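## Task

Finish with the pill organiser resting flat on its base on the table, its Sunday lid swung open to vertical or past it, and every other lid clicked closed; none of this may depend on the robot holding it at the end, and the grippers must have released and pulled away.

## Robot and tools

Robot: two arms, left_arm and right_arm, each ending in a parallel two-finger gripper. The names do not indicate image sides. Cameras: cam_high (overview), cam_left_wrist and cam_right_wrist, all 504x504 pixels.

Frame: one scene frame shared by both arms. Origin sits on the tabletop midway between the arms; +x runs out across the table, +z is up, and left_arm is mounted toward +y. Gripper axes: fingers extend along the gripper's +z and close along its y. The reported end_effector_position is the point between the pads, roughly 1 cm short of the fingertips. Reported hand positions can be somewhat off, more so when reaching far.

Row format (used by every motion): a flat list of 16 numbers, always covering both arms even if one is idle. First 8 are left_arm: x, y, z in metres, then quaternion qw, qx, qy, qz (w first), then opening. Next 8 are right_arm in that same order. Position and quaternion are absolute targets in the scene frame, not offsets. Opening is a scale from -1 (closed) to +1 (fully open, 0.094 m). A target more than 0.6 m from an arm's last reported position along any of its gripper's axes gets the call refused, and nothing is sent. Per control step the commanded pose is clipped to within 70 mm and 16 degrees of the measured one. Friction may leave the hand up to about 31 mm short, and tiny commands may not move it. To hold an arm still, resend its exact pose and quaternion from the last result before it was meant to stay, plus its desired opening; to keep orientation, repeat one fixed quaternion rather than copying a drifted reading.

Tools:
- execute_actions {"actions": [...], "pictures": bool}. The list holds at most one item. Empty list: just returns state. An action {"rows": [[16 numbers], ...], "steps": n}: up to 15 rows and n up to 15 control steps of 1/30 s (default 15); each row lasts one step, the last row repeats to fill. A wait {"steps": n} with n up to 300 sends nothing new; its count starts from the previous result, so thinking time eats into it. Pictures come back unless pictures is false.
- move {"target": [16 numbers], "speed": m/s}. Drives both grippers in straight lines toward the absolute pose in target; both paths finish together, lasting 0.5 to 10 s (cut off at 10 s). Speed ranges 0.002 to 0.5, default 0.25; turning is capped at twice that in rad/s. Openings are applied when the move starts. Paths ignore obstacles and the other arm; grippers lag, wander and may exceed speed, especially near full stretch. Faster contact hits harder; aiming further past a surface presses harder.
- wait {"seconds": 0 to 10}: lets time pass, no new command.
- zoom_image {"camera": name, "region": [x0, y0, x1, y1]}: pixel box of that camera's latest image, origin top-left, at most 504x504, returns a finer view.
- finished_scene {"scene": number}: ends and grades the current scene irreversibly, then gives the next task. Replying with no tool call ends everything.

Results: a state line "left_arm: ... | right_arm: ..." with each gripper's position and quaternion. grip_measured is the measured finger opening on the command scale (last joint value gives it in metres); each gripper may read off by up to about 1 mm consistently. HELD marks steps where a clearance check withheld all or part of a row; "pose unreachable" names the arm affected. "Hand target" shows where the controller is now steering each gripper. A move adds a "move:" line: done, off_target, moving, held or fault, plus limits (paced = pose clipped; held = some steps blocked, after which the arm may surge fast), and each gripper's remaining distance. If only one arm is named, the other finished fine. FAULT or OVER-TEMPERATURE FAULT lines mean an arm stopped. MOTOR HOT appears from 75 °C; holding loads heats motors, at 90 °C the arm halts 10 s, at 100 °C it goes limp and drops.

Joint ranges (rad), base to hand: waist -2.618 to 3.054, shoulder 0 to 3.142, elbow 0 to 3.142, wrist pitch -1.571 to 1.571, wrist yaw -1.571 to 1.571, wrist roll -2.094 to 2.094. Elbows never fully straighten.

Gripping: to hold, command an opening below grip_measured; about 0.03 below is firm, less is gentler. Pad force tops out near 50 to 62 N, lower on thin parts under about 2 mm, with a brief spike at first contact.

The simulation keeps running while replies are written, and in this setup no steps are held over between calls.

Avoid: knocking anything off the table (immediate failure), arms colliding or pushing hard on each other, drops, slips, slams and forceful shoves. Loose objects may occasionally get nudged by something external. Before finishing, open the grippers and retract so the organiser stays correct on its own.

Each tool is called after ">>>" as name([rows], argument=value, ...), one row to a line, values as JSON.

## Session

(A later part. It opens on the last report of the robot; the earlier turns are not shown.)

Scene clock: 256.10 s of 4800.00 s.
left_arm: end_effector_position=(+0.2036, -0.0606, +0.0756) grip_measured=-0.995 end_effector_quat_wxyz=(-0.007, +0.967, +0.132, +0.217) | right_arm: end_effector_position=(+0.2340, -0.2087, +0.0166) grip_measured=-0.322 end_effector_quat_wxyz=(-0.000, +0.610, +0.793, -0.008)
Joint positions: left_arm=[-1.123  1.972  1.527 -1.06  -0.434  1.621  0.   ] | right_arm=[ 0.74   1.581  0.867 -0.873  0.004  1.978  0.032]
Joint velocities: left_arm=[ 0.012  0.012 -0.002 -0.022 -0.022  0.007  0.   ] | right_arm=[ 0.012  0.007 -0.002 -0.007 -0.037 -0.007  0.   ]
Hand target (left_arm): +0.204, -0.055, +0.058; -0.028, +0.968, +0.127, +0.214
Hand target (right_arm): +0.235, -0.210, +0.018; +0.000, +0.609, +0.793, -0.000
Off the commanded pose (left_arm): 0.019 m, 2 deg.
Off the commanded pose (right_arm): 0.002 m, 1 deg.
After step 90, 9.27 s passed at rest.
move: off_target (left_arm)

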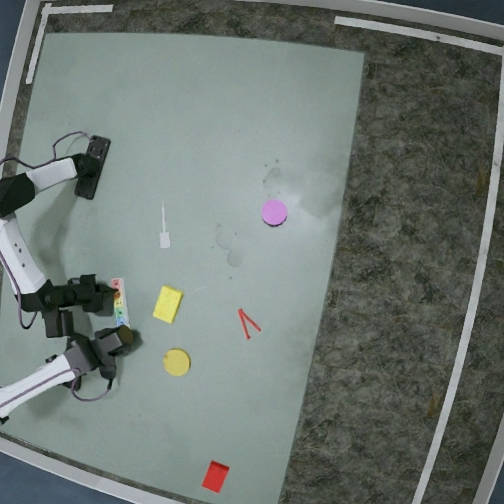

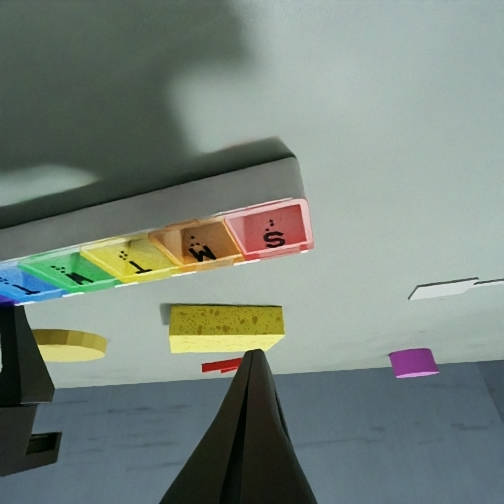

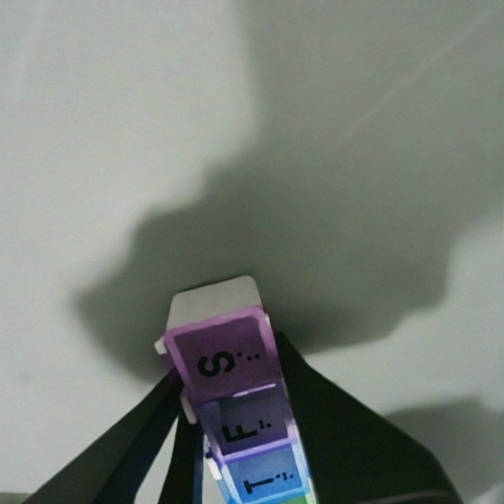

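>>> move(target=[0.135,-0.066,0.05,-0.028,0.967,0.127,0.214,-1, 0.235,-0.21,0.018,0,0.609,0.793,0,-0.4], speed=0.1)

>>> move(target=[0.14,-0.066,0.015,-0.028,0.967,0.127,0.214,-1, 0.235,-0.21,0.018,0,0.609,0.793,0,-0.4], speed=0.05)

Scene clock: 303.57 s of 4800.00 s.
left_arm: end_effector_position=(+0.1400, -0.0789, +0.0681) grip_measured=-0.995 end_effector_quat_wxyz=(+0.006, +0.967, +0.133, +0.215) | right_arm: end_effector_position=(+0.2340, -0.2087, +0.0166) grip_measured=-0.322 end_effector_quat_wxyz=(-0.000, +0.610, +0.793, -0.008)
Joint positions: left_arm=[-1.297  1.992  1.527 -1.094 -0.434  1.433  0.   ] | right_arm=[ 0.74   1.581  0.867 -0.873  0.004  1.978  0.032]
Joint velocities: left_arm=[-0.012 -0.007  0.002 -0.081  0.007 -0.051 -0.   ] | right_arm=[-0.012  0.012 -0.002 -0.022  0.007  0.037 -0.001]
Hand target (left_arm): +0.136, -0.066, +0.052; -0.029, +0.968, +0.127, +0.216
Hand target (right_arm): +0.235, -0.210, +0.018; +0.000, +0.609, +0.793, -0.000
Off the commanded pose (left_arm): 0.023 m, 4 deg.
Off the commanded pose (right_arm): 0.002 m, 1 deg.
After step 90, 43.30 s passed at rest.
move: off_target (left_arm)

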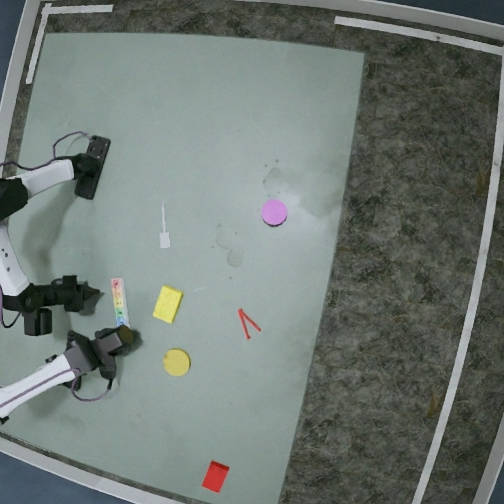

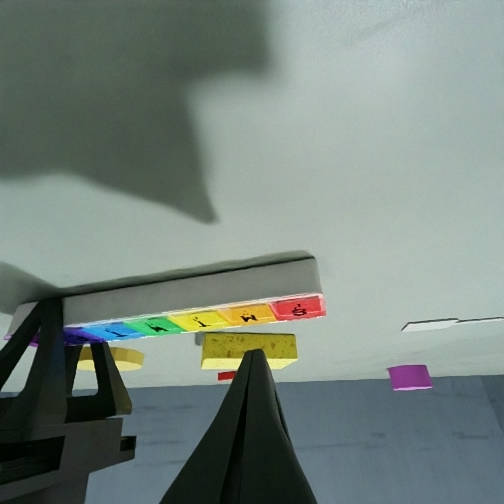

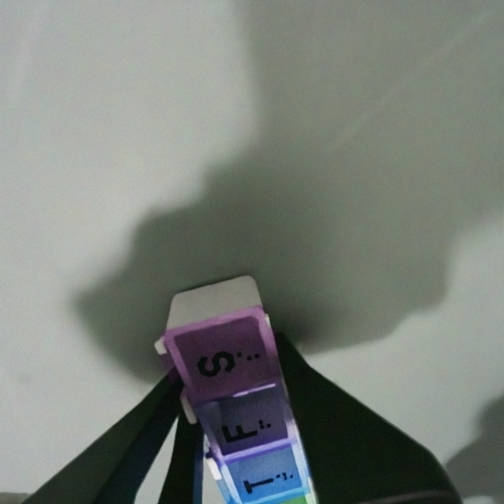

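Scene clock: 305.00 s of 4800.00 s.
left_arm: end_effector_position=(+0.1391, -0.0722, +0.0315) grip_measured=-0.995 end_effector_quat_wxyz=(-0.011, +0.968, +0.130, +0.215) | right_arm: end_effector_position=(+0.2340, -0.2087, +0.0166) grip_measured=-0.322 end_effector_quat_wxyz=(-0.000, +0.610, +0.793, -0.008)
Joint positions: left_arm=[-1.297  2.037  1.44  -0.997 -0.434  1.432  0.   ] | right_arm=[ 0.74   1.581  0.867 -0.873  0.004  1.978  0.032]
Joint velocities: left_arm=[-0.017 -0.012 -0.002  0.051 -0.037 -0.168  0.   ] | right_arm=[ 0.002 -0.012  0.007  0.066  0.037  0.022  0.   ]
Hand target (left_arm): +0.140, -0.066, +0.016; -0.028, +0.968, +0.128, +0.214
Hand target (right_arm): +0.235, -0.210, +0.018; +0.000, +0.609, +0.793, -0.000
Off the commanded pose (left_arm): 0.018 m, 2 deg.
Off the commanded pose (right_arm): 0.002 m, 1 deg.
move: off_target (left_arm)

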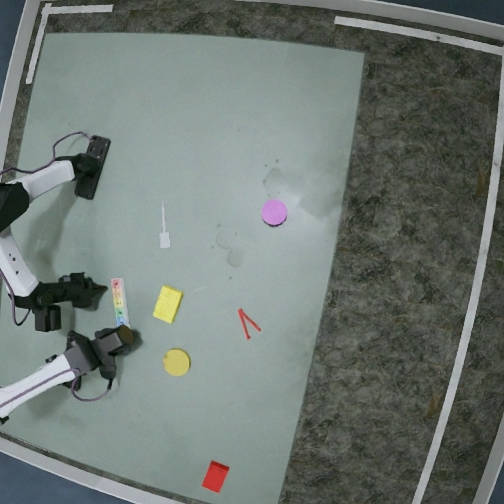

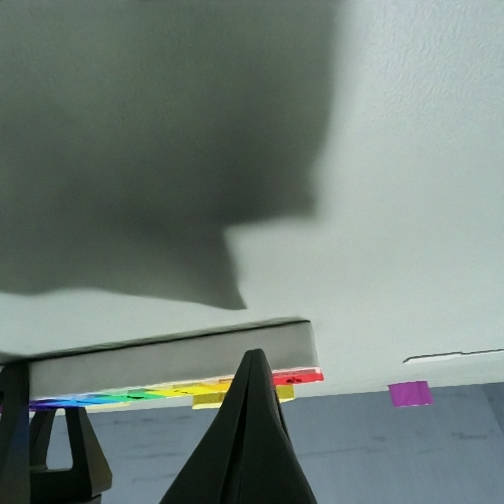

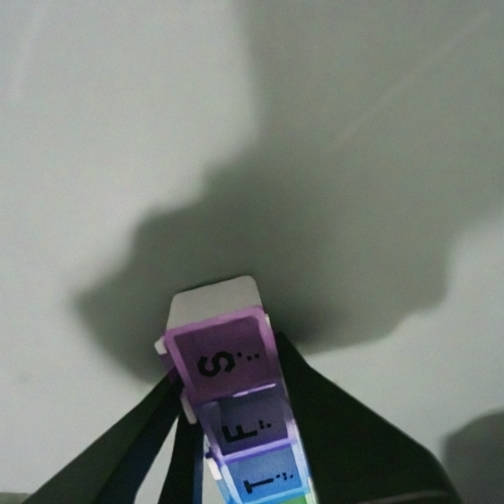

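>>> move(target=[0.152,-0.046,0.014,-0.028,0.967,0.127,0.214,-1, 0.235,-0.21,0.018,0,0.609,0.793,0,-0.4], speed=0.05)

Scene clock: 314.37 s of 4800.00 s.
left_arm: end_effector_position=(+0.1489, -0.0497, +0.0149) grip_measured=-0.995 end_effector_quat_wxyz=(-0.031, +0.968, +0.126, +0.214) | right_arm: end_effector_position=(+0.2340, -0.2087, +0.0166) grip_measured=-0.322 end_effector_quat_wxyz=(-0.000, +0.610, +0.793, -0.008)
Joint positions: left_arm=[-1.261  2.018  1.34  -0.94  -0.434  1.471  0.   ] | right_arm=[ 0.74   1.581  0.867 -0.873  0.004  1.978  0.032]
Joint velocities: left_arm=[ 0.002 -0.012 -0.017  0.037  0.051  0.022 -0.   ] | right_arm=[-0.007 -0.012  0.002  0.022  0.051  0.007  0.001]
Hand target (left_arm): +0.151, -0.046, +0.014; -0.028, +0.968, +0.127, +0.214
Hand target (right_arm): +0.235, -0.210, +0.018; +0.000, +0.609, +0.793, -0.000
Off the commanded pose (left_arm): 0.005 m, 0 deg.
Off the commanded pose (right_arm): 0.002 m, 1 deg.
After step 90, 5.40 s passed at rest.
move: done

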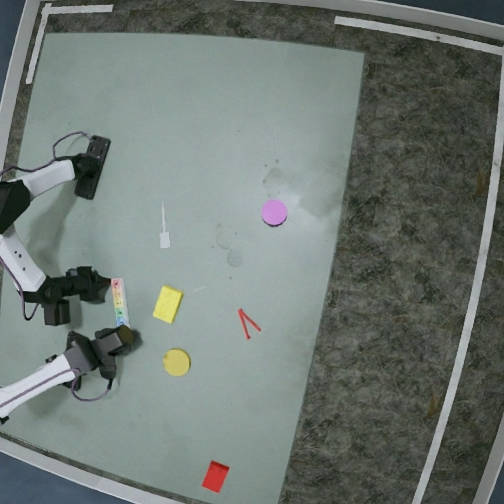

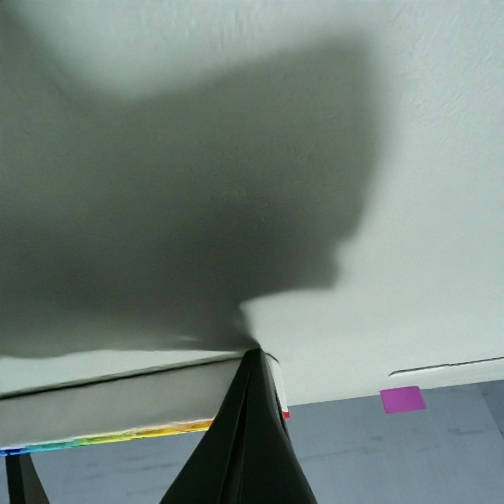

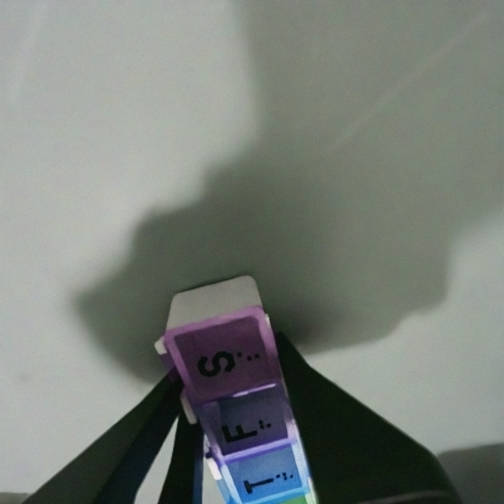

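>>> move(target=[0.168,-0.046,0.024,-0.028,0.967,0.127,0.214,-1, 0.235,-0.21,0.016,0,0.609,0.793,0,-0.4], speed=0.02)

Scene clock: 321.20 s of 4800.00 s.
left_arm: end_effector_position=(+0.1599, -0.0468, +0.0170) grip_measured=-0.995 end_effector_quat_wxyz=(-0.033, +0.970, +0.122, +0.207) | right_arm: end_effector_position=(+0.2408, -0.2052, +0.0166) grip_measured=-0.322 end_effector_quat_wxyz=(+0.004, +0.613, +0.790, +0.007)
Joint positions: left_arm=[-1.223  2.008  1.34  -0.936 -0.42   1.521  0.   ] | right_arm=[ 0.735  1.581  0.867 -0.842  0.005  1.983  0.032]
Joint velocities: left_arm=[ 0.012  0.007  0.017  0.022 -0.022  0.037  0.001] | right_arm=[ 0.002 -0.007  0.002 -0.022 -0.051 -0.022  0.001]
Hand target (left_arm): +0.168, -0.046, +0.024; -0.028, +0.968, +0.127, +0.214
Hand target (right_arm): +0.235, -0.210, +0.016; +0.000, +0.609, +0.793, -0.000
Off the commanded pose (left_arm): 0.011 m, 1 deg.
Off the commanded pose (right_arm): 0.008 m, 1 deg.
After step 90, 2.53 s passed at rest.
move: off_target (left_arm)

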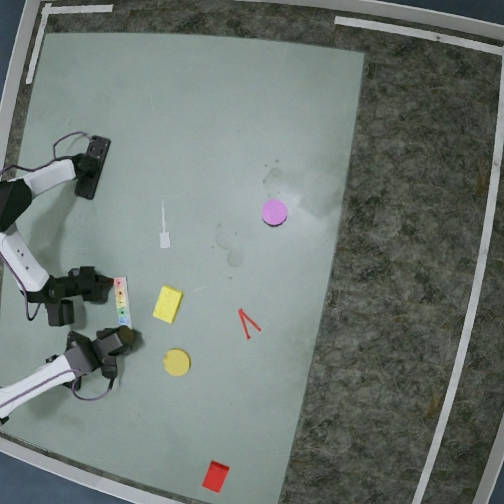

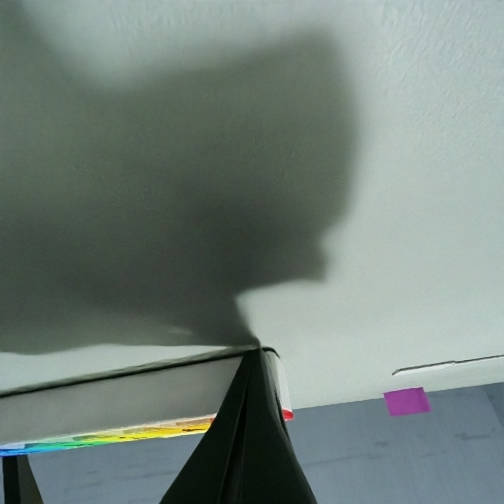

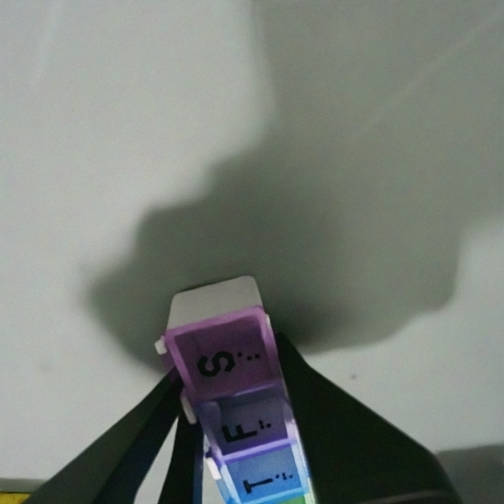

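>>> move(target=[0.166,-0.046,0.055,-0.028,0.967,0.127,0.214,-1, 0.235,-0.21,0.014,0,0.609,0.793,0,-0.4], speed=0.02)

>>> zoom_image(camera="cam_high", region=[70, 250, 170, 350])

Scene clock: 328.10 s of 4800.00 s.
left_arm: end_effector_position=(+0.1607, -0.0463, +0.0452) grip_measured=-0.995 end_effector_quat_wxyz=(-0.032, +0.970, +0.122, +0.210) | right_arm: end_effector_position=(+0.2410, -0.2052, +0.0166) grip_measured=-0.322 end_effector_quat_wxyz=(+0.005, +0.611, +0.791, +0.007)
Joint positions: left_arm=[-1.223  1.965  1.395 -1.031 -0.427  1.522  0.   ] | right_arm=[ 0.735  1.581  0.867 -0.841  0.005  1.977  0.032]
Joint velocities: left_arm=[-0.007 -0.007  0.002 -0.051 -0.081  0.022  0.   ] | right_arm=[-0.007 -0.017 -0.002  0.007 -0.007  0.007 -0.001]
Hand target (left_arm): +0.166, -0.046, +0.055; -0.028, +0.968, +0.127, +0.214
Hand target (right_arm): +0.235, -0.210, +0.014; +0.000, +0.609, +0.793, -0.000
Off the commanded pose (left_arm): 0.011 m, 1 deg.
Off the commanded pose (right_arm): 0.008 m, 1 deg.
After step 90, 1.73 s passed at rest.
move: off_target (left_arm)

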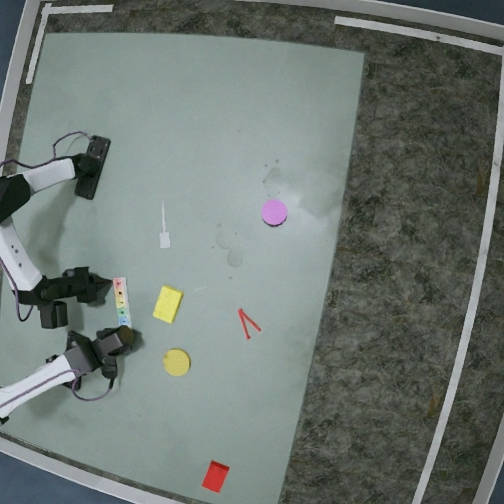

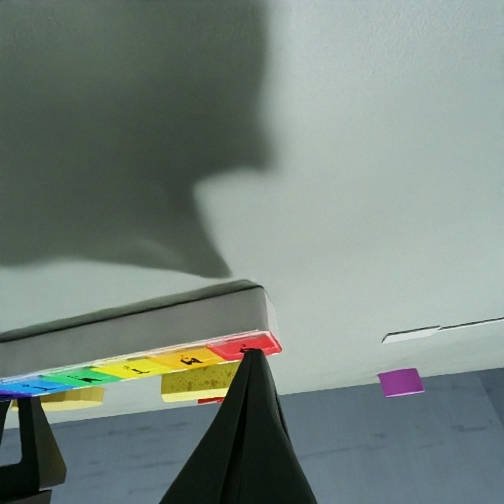

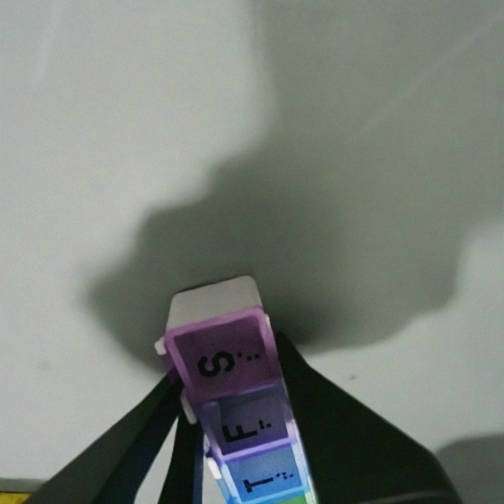

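Region (70, 250, 170, 350) of cam_high's 504x504 image, scaled by 5.040, with more detail than that image has.

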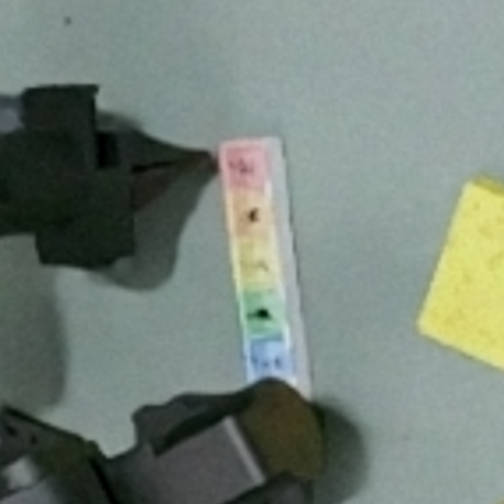

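>>> move(target=[0.13,-0.03,0.09,-0.028,0.967,0.127,0.214,-1, 0.235,-0.275,0.018,0,0.643,0.766,0,-0.4], speed=0.08)

>>> move(target=[0.13,-0.03,0.09,-0.028,0.967,0.127,0.214,-1, 0.235,-0.275,0.065,0,0.643,0.766,0,0.4], speed=0.04)

Scene clock: 363.90 s of 4800.00 s.
left_arm: end_effector_position=(+0.1320, -0.0263, +0.0796) grip_measured=-0.995 end_effector_quat_wxyz=(-0.039, +0.968, +0.126, +0.212) | right_arm: end_effector_position=(+0.2410, -0.2719, +0.0175) grip_measured=-0.322 end_effector_quat_wxyz=(+0.006, +0.644, +0.765, +0.004)
Joint positions: left_arm=[-1.296  1.863  1.395 -1.183 -0.427  1.429  0.   ] | right_arm=[ 0.491  1.449  0.748 -0.858  0.007  1.817  0.032]
Joint velocities: left_arm=[-0.012  0.017 -0.007 -0.066  0.051  0.022 -0.   ] | right_arm=[ 0.012  0.007 -0.007  0.022  0.007 -0.066 -0.   ]
Hand target (left_arm): +0.130, -0.030, +0.090; -0.028, +0.968, +0.127, +0.215
Hand target (right_arm): +0.235, -0.277, +0.017; +0.004, +0.643, +0.766, -0.003
Off the commanded pose (left_arm): 0.011 m, 1 deg.
Off the commanded pose (right_arm): 0.007 m, 1 deg.
After step 90, 31.47 s passed at rest.
move: off_target (left_arm)

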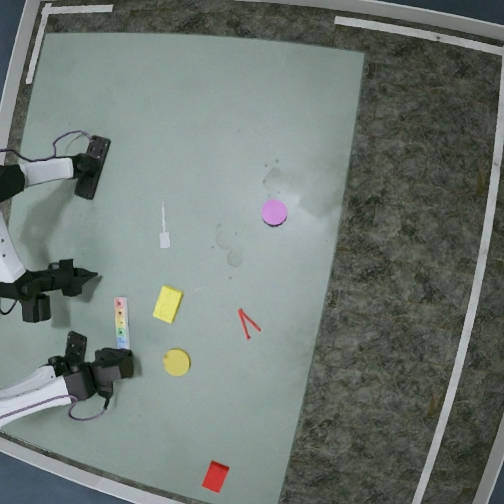

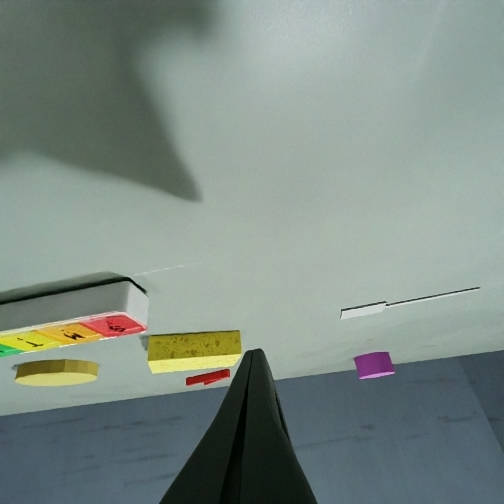

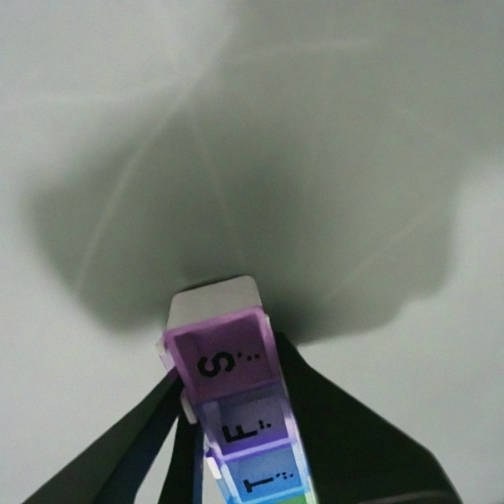

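Scene clock: 365.57 s of 4800.00 s.
left_arm: end_effector_position=(+0.1320, -0.0259, +0.0796) grip_measured=-0.995 end_effector_quat_wxyz=(-0.039, +0.968, +0.126, +0.212) | right_arm: end_effector_position=(+0.2304, -0.2766, +0.0568) grip_measured=+0.399 end_effector_quat_wxyz=(-0.001, +0.644, +0.765, -0.011)
Joint positions: left_arm=[-1.296  1.863  1.395 -1.185 -0.427  1.428  0.   ] | right_arm=[ 0.491  1.371  0.851 -1.071  0.007  1.817  0.066]
Joint velocities: left_arm=[-0.022  0.012 -0.007  0.066 -0.007  0.051 -0.   ] | right_arm=[ 0.017 -0.007  0.012  0.022  0.007  0.051 -0.001]
Hand target (left_arm): +0.130, -0.030, +0.090; -0.028, +0.968, +0.127, +0.214
Hand target (right_arm): +0.234, -0.276, +0.065; +0.000, +0.643, +0.766, +0.000
Off the commanded pose (left_arm): 0.011 m, 1 deg.
Off the commanded pose (right_arm): 0.010 m, 1 deg.
move: off_target (left_arm)

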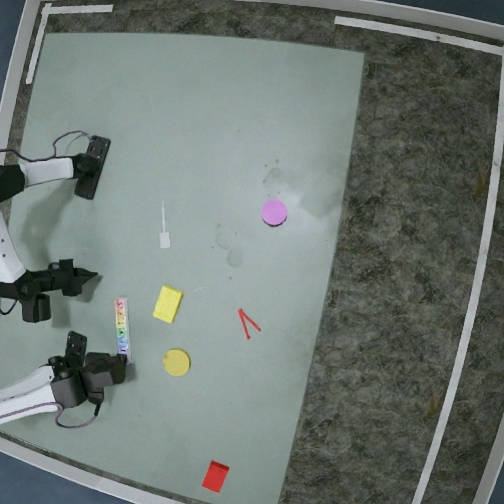

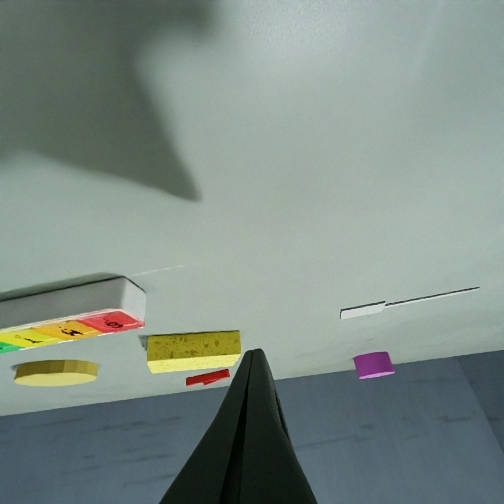

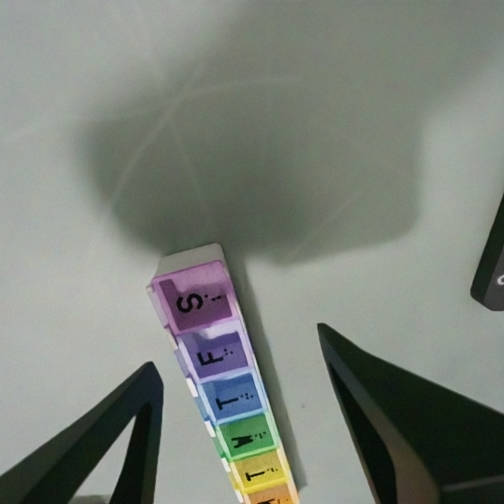

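>>> move(target=[0.13,-0.03,0.09,-0.028,0.967,0.127,0.214,-1, 0.234,-0.205,0.06,-0.12,0.635,0.757,0.10,0.4], speed=0.08)

Scene clock: 380.37 s of 4800.00 s.
left_arm: end_effector_position=(+0.1320, -0.0259, +0.0796) grip_measured=-0.995 end_effector_quat_wxyz=(-0.039, +0.968, +0.126, +0.212) | right_arm: end_effector_position=(+0.2283, -0.2126, +0.0581) grip_measured=+0.399 end_effector_quat_wxyz=(-0.121, +0.637, +0.756, +0.086)
Joint positions: left_arm=[-1.296  1.863  1.395 -1.185 -0.427  1.428  0.   ] | right_arm=[ 0.529  1.404  0.851 -0.955 -0.292  1.866  0.066]
Joint velocities: left_arm=[ 0.007 -0.012  0.002 -0.022  0.11  -0.037  0.001] | right_arm=[ 0.007 -0.007 -0.002  0.022 -0.051 -0.051  0.001]
Hand target (left_arm): +0.130, -0.030, +0.090; -0.028, +0.968, +0.127, +0.214
Hand target (right_arm): +0.234, -0.205, +0.061; -0.122, +0.635, +0.756, +0.099
Off the commanded pose (left_arm): 0.011 m, 1 deg.
Off the commanded pose (right_arm): 0.010 m, 2 deg.
After step 90, 9.37 s passed at rest.
move: off_target (left_arm)

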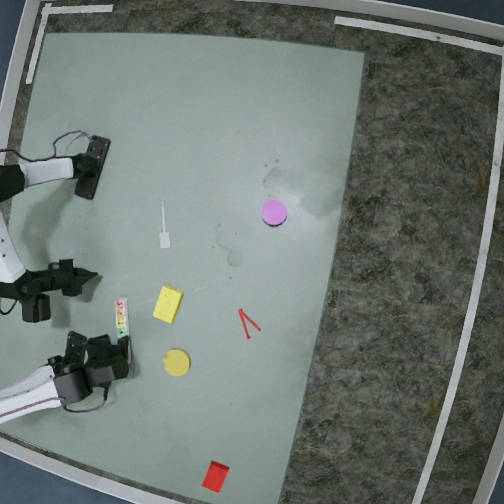

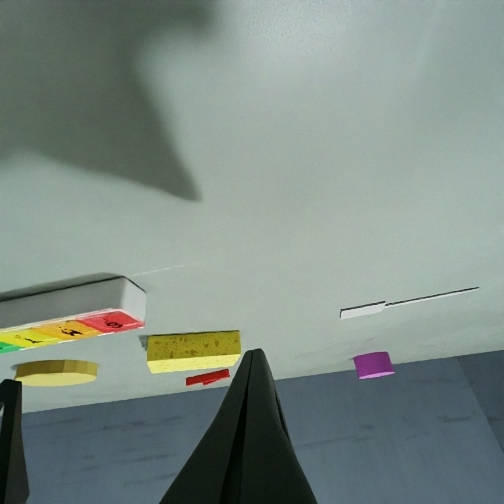

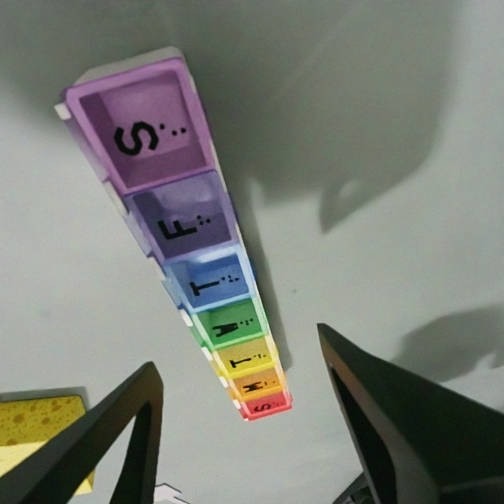

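>>> move(target=[0.13,-0.03,0.09,-0.028,0.967,0.127,0.214,-1, 0.236,-0.203,0.014,-0.12,0.635,0.757,0.10,0.4], speed=0.05)

Scene clock: 397.60 s of 4800.00 s.
left_arm: end_effector_position=(+0.1320, -0.0259, +0.0796) grip_measured=-0.995 end_effector_quat_wxyz=(-0.039, +0.968, +0.126, +0.212) | right_arm: end_effector_position=(+0.2404, -0.2048, +0.0193) grip_measured=+0.399 end_effector_quat_wxyz=(-0.115, +0.635, +0.757, +0.102)
Joint positions: left_arm=[-1.296  1.863  1.395 -1.185 -0.427  1.428  0.   ] | right_arm=[ 0.534  1.498  0.761 -0.737 -0.294  1.872  0.066]
Joint velocities: left_arm=[ 0.017 -0.012  0.007 -0.125  0.066  0.022 -0.001] | right_arm=[-0.012 -0.002 -0.007  0.095  0.007  0.022  0.001]
Hand target (left_arm): +0.130, -0.030, +0.090; -0.028, +0.968, +0.127, +0.214
Hand target (right_arm): +0.237, -0.203, +0.014; -0.120, +0.635, +0.757, +0.100
Off the commanded pose (left_arm): 0.011 m, 1 deg.
Off the commanded pose (right_arm): 0.007 m, 1 deg.
After step 90, 12.80 s passed at rest.
move: off_target (left_arm)

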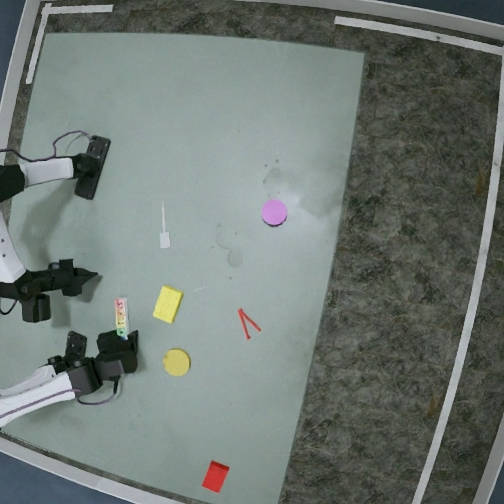

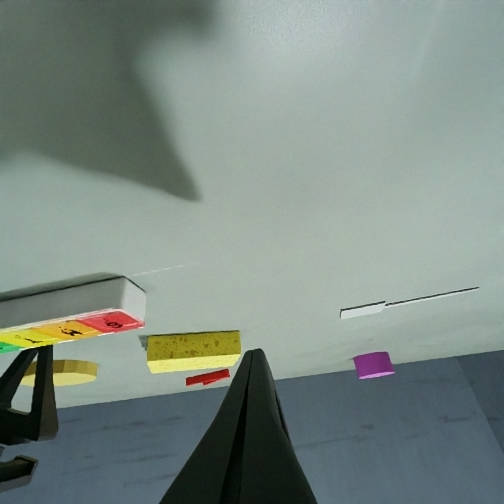

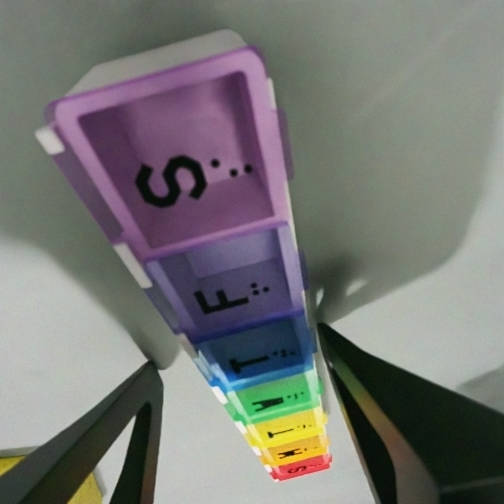

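>>> execute_actions([
  {"rows":[[0.13,-0.03,0.09,-0.028,0.967,0.127,0.214,-1,0.237,-0.203,0.014,-0.12,0.635,0.757,0.10,0.1],[0.13,-0.03,0.09,-0.028,0.967,0.127,0.214,-1,0.237,-0.203,0.014,-0.12,0.635,0.757,0.10,-0.42]],"steps":15},
], pictures=false)

>>> move(target=[0.13,-0.105,0.06,-0.028,0.967,0.127,0.214,-1, 0.237,-0.203,0.014,-0.12,0.635,0.757,0.10,-0.42], speed=0.08)

Scene clock: 408.00 s of 4800.00 s.
left_arm: end_effector_position=(+0.1320, -0.0259, +0.0796) grip_measured=-0.995 end_effector_quat_wxyz=(-0.039, +0.968, +0.126, +0.212) | right_arm: end_effector_position=(+0.2410, -0.2045, +0.0194) grip_measured=-0.313 end_effector_quat_wxyz=(-0.115, +0.635, +0.757, +0.103)
Joint positions: left_arm=[-1.296  1.863  1.395 -1.185 -0.427  1.428  0.   ] | right_arm=[ 0.534  1.498  0.761 -0.734 -0.294  1.872  0.032]
Joint velocities: left_arm=[-0.022 -0.002 -0.017  0.051 -0.051  0.022 -0.001] | right_arm=[-0.012 -0.007 -0.007  0.022 -0.051  0.037  0.   ]
Hand target (left_arm): +0.130, -0.030, +0.090; -0.028, +0.968, +0.127, +0.214
Hand target (right_arm): +0.237, -0.203, +0.014; -0.120, +0.635, +0.757, +0.100
Off the commanded pose (left_arm): 0.011 m, 1 deg.
Off the commanded pose (right_arm): 0.007 m, 1 deg.
Steps of this call (steps 1 to 90: nothing new was sent; then 6.90 s passed at rest; steps 91 to 105: all 15 steps of this action). Readings (end_effector_position):
91: left_arm (+0.1320, -0.0259, +0.0796) | right_arm (+0.2408, -0.2047, +0.0193)
92: left_arm (+0.1320, -0.0259, +0.0796) | right_arm (+0.2407, -0.2046, +0.0194)
94: left_arm (+0.1320, -0.0259, +0.0796) | right_arm (+0.2410, -0.2045, +0.0194)
98: left_arm (+0.1320, -0.0259, +0.0796) | right_arm (+0.2410, -0.2045, +0.0194)
105: the state above

Scene clock: 409.57 s of 4800.00 s.
left_arm: end_effector_position=(+0.1343, -0.1062, +0.0677) grip_measured=-0.995 end_effector_quat_wxyz=(-0.012, +0.968, +0.132, +0.212) | right_arm: end_effector_position=(+0.2410, -0.2045, +0.0194) grip_measured=-0.313 end_effector_quat_wxyz=(-0.115, +0.635, +0.757, +0.103)
Joint positions: left_arm=[-1.317  2.132  1.737 -1.212 -0.427  1.406  0.   ] | right_arm=[ 0.534  1.498  0.761 -0.734 -0.294  1.872  0.032]
Joint velocities: left_arm=[-0.017  0.007  0.012 -0.022 -0.066  0.007 -0.   ] | right_arm=[-0.017  0.002  0.002  0.007  0.11  -0.066 -0.001]
Hand target (left_arm): +0.131, -0.105, +0.061; -0.028, +0.968, +0.127, +0.215
Hand target (right_arm): +0.237, -0.203, +0.014; -0.120, +0.635, +0.757, +0.100
Off the commanded pose (left_arm): 0.009 m, 2 deg.
Off the commanded pose (right_arm): 0.007 m, 1 deg.
move: done

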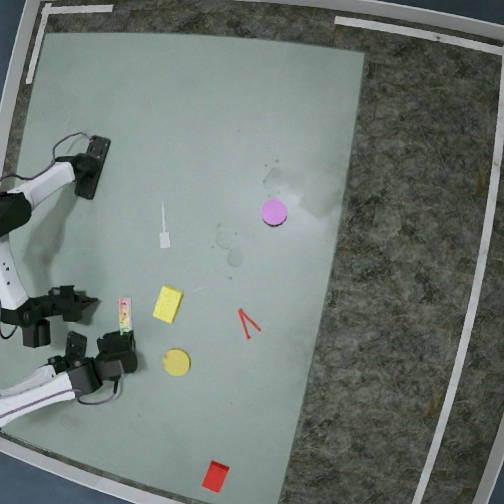

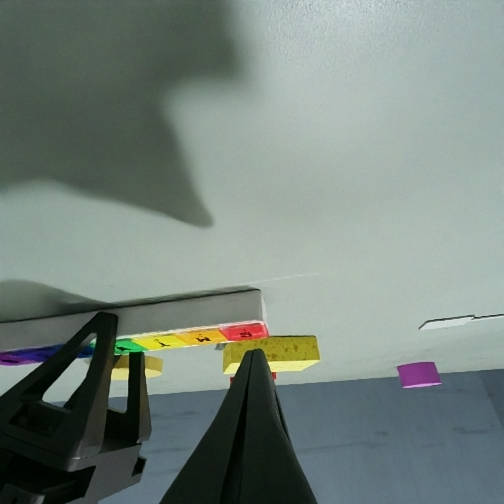

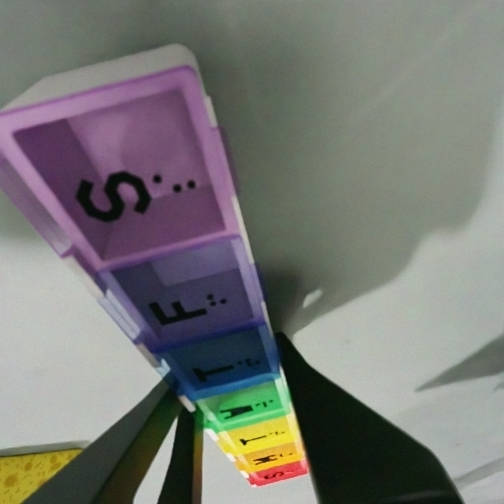

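>>> move(target=[0.165,-0.097,0.022,-0.009,0.975,0.043,0.216,-1, 0.237,-0.203,0.014,-0.12,0.635,0.757,0.10,-0.42], speed=0.04)

Scene clock: 427.17 s of 4800.00 s.
left_arm: end_effector_position=(+0.1602, -0.1007, +0.0182) grip_measured=-0.995 end_effector_quat_wxyz=(-0.014, +0.976, +0.041, +0.212) | right_arm: end_effector_position=(+0.2410, -0.2045, +0.0194) grip_measured=-0.313 end_effector_quat_wxyz=(-0.115, +0.635, +0.757, +0.103)
Joint positions: left_arm=[-1.252  2.132  1.534 -0.939 -0.427  1.674  0.   ] | right_arm=[ 0.534  1.498  0.761 -0.734 -0.294  1.872  0.032]
Joint velocities: left_arm=[-0.002  0.012 -0.002  0.081  0.051  0.066 -0.   ] | right_arm=[-0.012  0.002  0.007 -0.007 -0.022  0.007 -0.   ]
Hand target (left_arm): +0.164, -0.097, +0.021; -0.009, +0.975, +0.043, +0.216
Hand target (right_arm): +0.237, -0.203, +0.014; -0.120, +0.635, +0.757, +0.100
Off the commanded pose (left_arm): 0.007 m, 1 deg.
Off the commanded pose (right_arm): 0.007 m, 1 deg.
After step 90, 11.97 s passed at rest.
move: done

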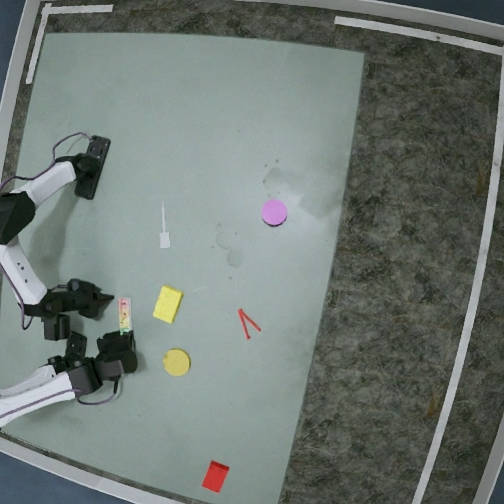

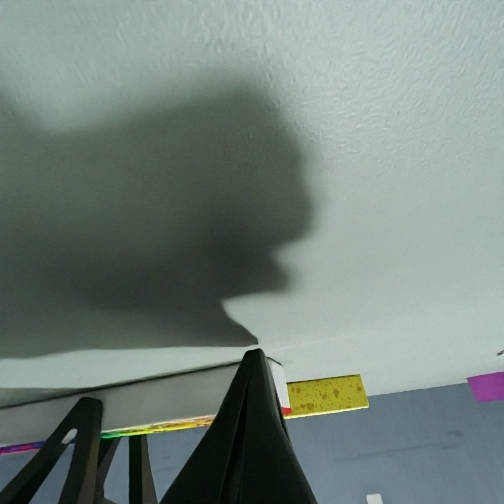

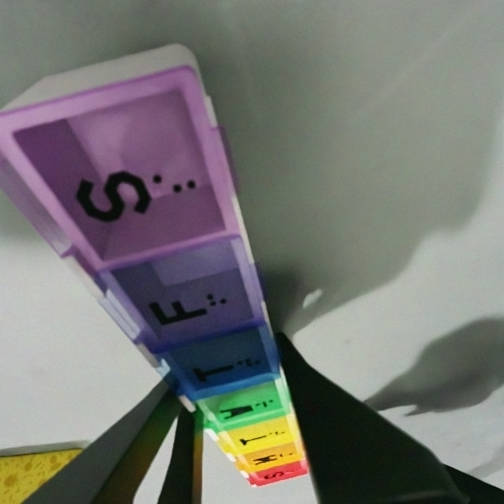

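>>> move(target=[0.192,-0.095,0.03,-0.009,0.975,0.043,0.216,-1, 0.237,-0.203,0.014,-0.12,0.635,0.757,0.10,-0.42], speed=0.02)

>>> zoom_image(camera="cam_right_wrist", region=[200, 380, 400, 504])

Scene clock: 433.97 s of 4800.00 s.
left_arm: end_effector_position=(+0.1865, -0.0923, +0.0247) grip_measured=-0.995 end_effector_quat_wxyz=(-0.019, +0.976, +0.040, +0.212) | right_arm: end_effector_position=(+0.2411, -0.2045, +0.0194) grip_measured=-0.313 end_effector_quat_wxyz=(-0.115, +0.635, +0.757, +0.103)
Joint positions: left_arm=[-1.184  2.115  1.534 -0.936 -0.427  1.748  0.   ] | right_arm=[ 0.534  1.498  0.761 -0.734 -0.294  1.873  0.032]
Joint velocities: left_arm=[-0.012  0.002 -0.012  0.022  0.007  0.066 -0.   ] | right_arm=[ 0.022  0.002  0.002 -0.022  0.066 -0.022 -0.001]
Hand target (left_arm): +0.191, -0.095, +0.030; -0.009, +0.975, +0.043, +0.216
Hand target (right_arm): +0.237, -0.203, +0.014; -0.120, +0.635, +0.757, +0.100
Off the commanded pose (left_arm): 0.008 m, 1 deg.
Off the commanded pose (right_arm): 0.007 m, 1 deg.
After step 90, 1.83 s passed at rest.
move: done

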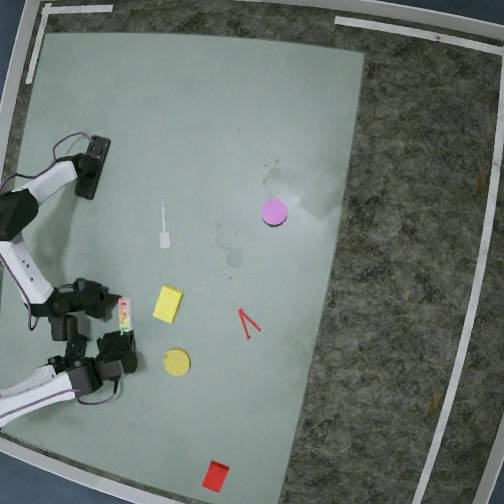

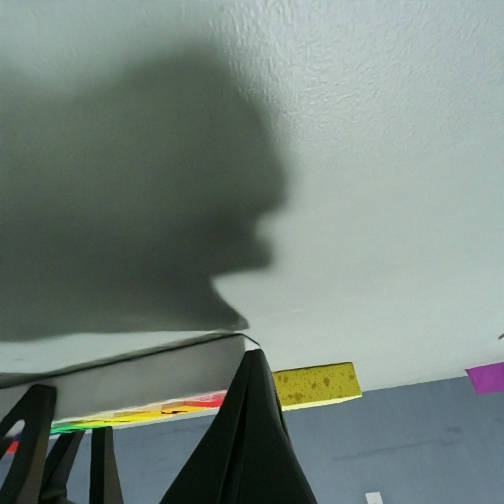

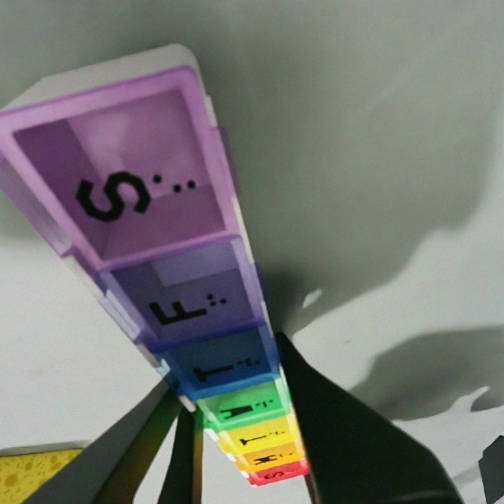

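Region (200, 380, 400, 504) of cam_right_wrist's 504x504 image, scaled by 2.520, with more detail than that image has; it fills the top 312 rows of this view, and the rest is white.

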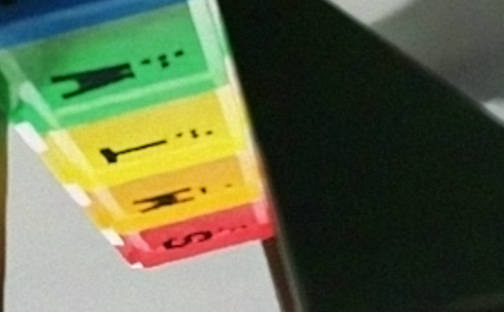

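>>> move(target=[0.176,-0.113,0.028,-0.009,0.975,0.043,0.216,-1, 0.237,-0.203,0.014,-0.12,0.635,0.757,0.10,-0.42], speed=0.03)

>>> move(target=[0.196,-0.111,0.028,-0.009,0.975,0.043,0.216,-1, 0.237,-0.203,0.014,-0.12,0.635,0.757,0.10,-0.42], speed=0.02)

Scene clock: 442.47 s of 4800.00 s.
left_arm: end_effector_position=(+0.1789, -0.1096, +0.0361) grip_measured=-0.995 end_effector_quat_wxyz=(-0.002, +0.975, +0.045, +0.216) | right_arm: end_effector_position=(+0.2412, -0.2047, +0.0193) grip_measured=-0.313 end_effector_quat_wxyz=(-0.114, +0.635, +0.757, +0.103)
Joint positions: left_arm=[-1.212  2.132  1.606 -0.97  -0.429  1.712  0.   ] | right_arm=[ 0.534  1.498  0.761 -0.734 -0.293  1.873  0.032]
Joint velocities: left_arm=[ 0.017  0.002 -0.002  0.022 -0.037  0.022  0.   ] | right_arm=[ 0.007  0.002 -0.022  0.066  0.066  0.007 -0.001]
Hand target (left_arm): +0.176, -0.113, +0.028; -0.009, +0.975, +0.043, +0.216
Hand target (right_arm): +0.237, -0.203, +0.014; -0.120, +0.635, +0.757, +0.100
Off the commanded pose (left_arm): 0.009 m, 1 deg.
Off the commanded pose (right_arm): 0.007 m, 1 deg.
After step 90, 4.30 s passed at rest.
move: done

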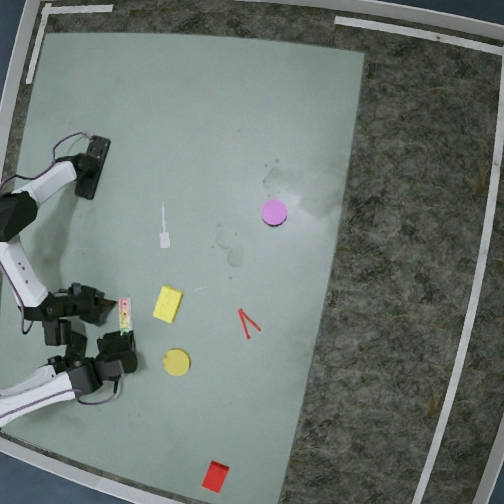

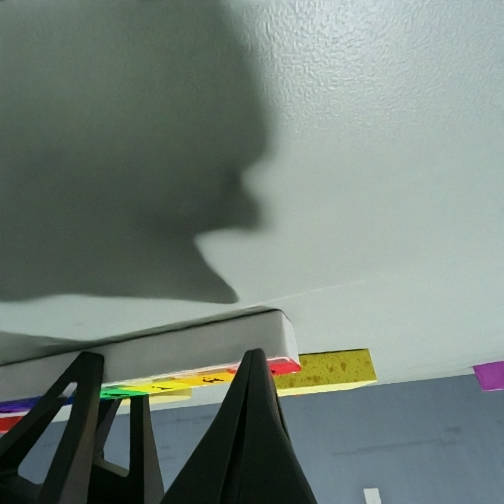

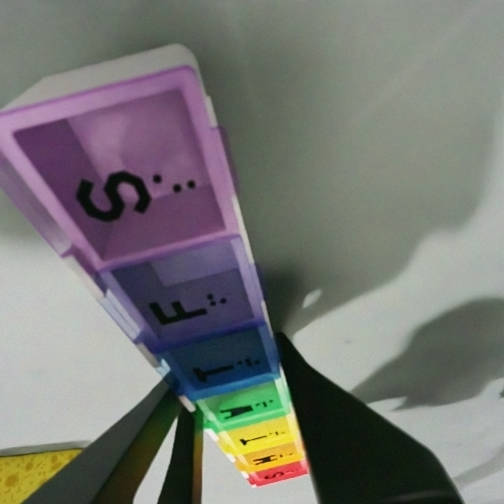

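Scene clock: 443.63 s of 4800.00 s.
left_arm: end_effector_position=(+0.1898, -0.1057, +0.0361) grip_measured=-0.995 end_effector_quat_wxyz=(-0.008, +0.976, +0.042, +0.216) | right_arm: end_effector_position=(+0.2413, -0.2046, +0.0193) grip_measured=-0.313 end_effector_quat_wxyz=(-0.114, +0.636, +0.757, +0.103)
Joint positions: left_arm=[-1.185  2.132  1.606 -0.968 -0.429  1.748  0.   ] | right_arm=[ 0.534  1.498  0.761 -0.733 -0.293  1.873  0.032]
Joint velocities: left_arm=[ 0.002 -0.022 -0.017 -0.037 -0.051  0.022  0.   ] | right_arm=[-0.007  0.002 -0.007 -0.007 -0.022 -0.037 -0.001]
Hand target (left_arm): +0.196, -0.111, +0.028; -0.009, +0.975, +0.043, +0.216
Hand target (right_arm): +0.237, -0.203, +0.014; -0.120, +0.635, +0.757, +0.100
Off the commanded pose (left_arm): 0.012 m, 0 deg.
Off the commanded pose (right_arm): 0.007 m, 1 deg.
move: off_target (left_arm)

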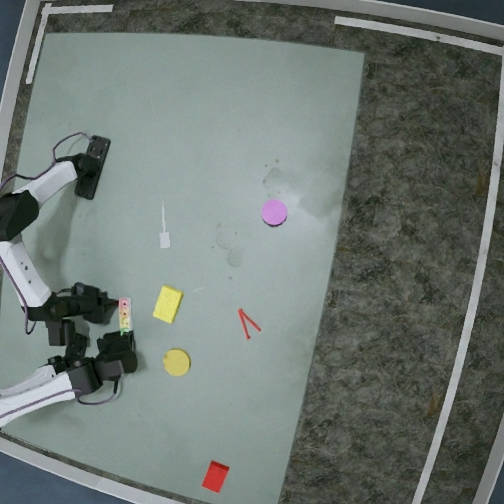

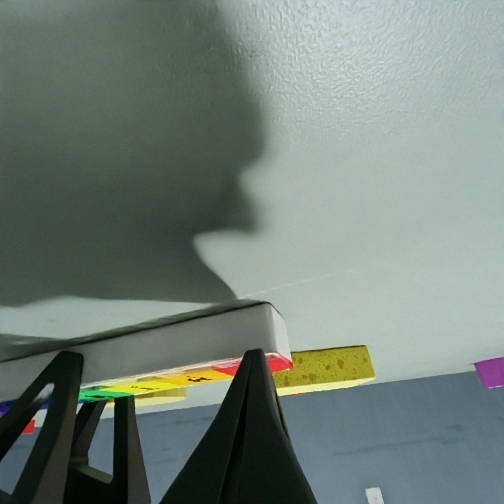

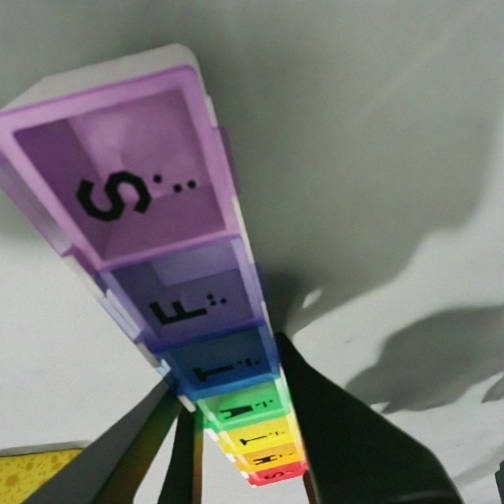

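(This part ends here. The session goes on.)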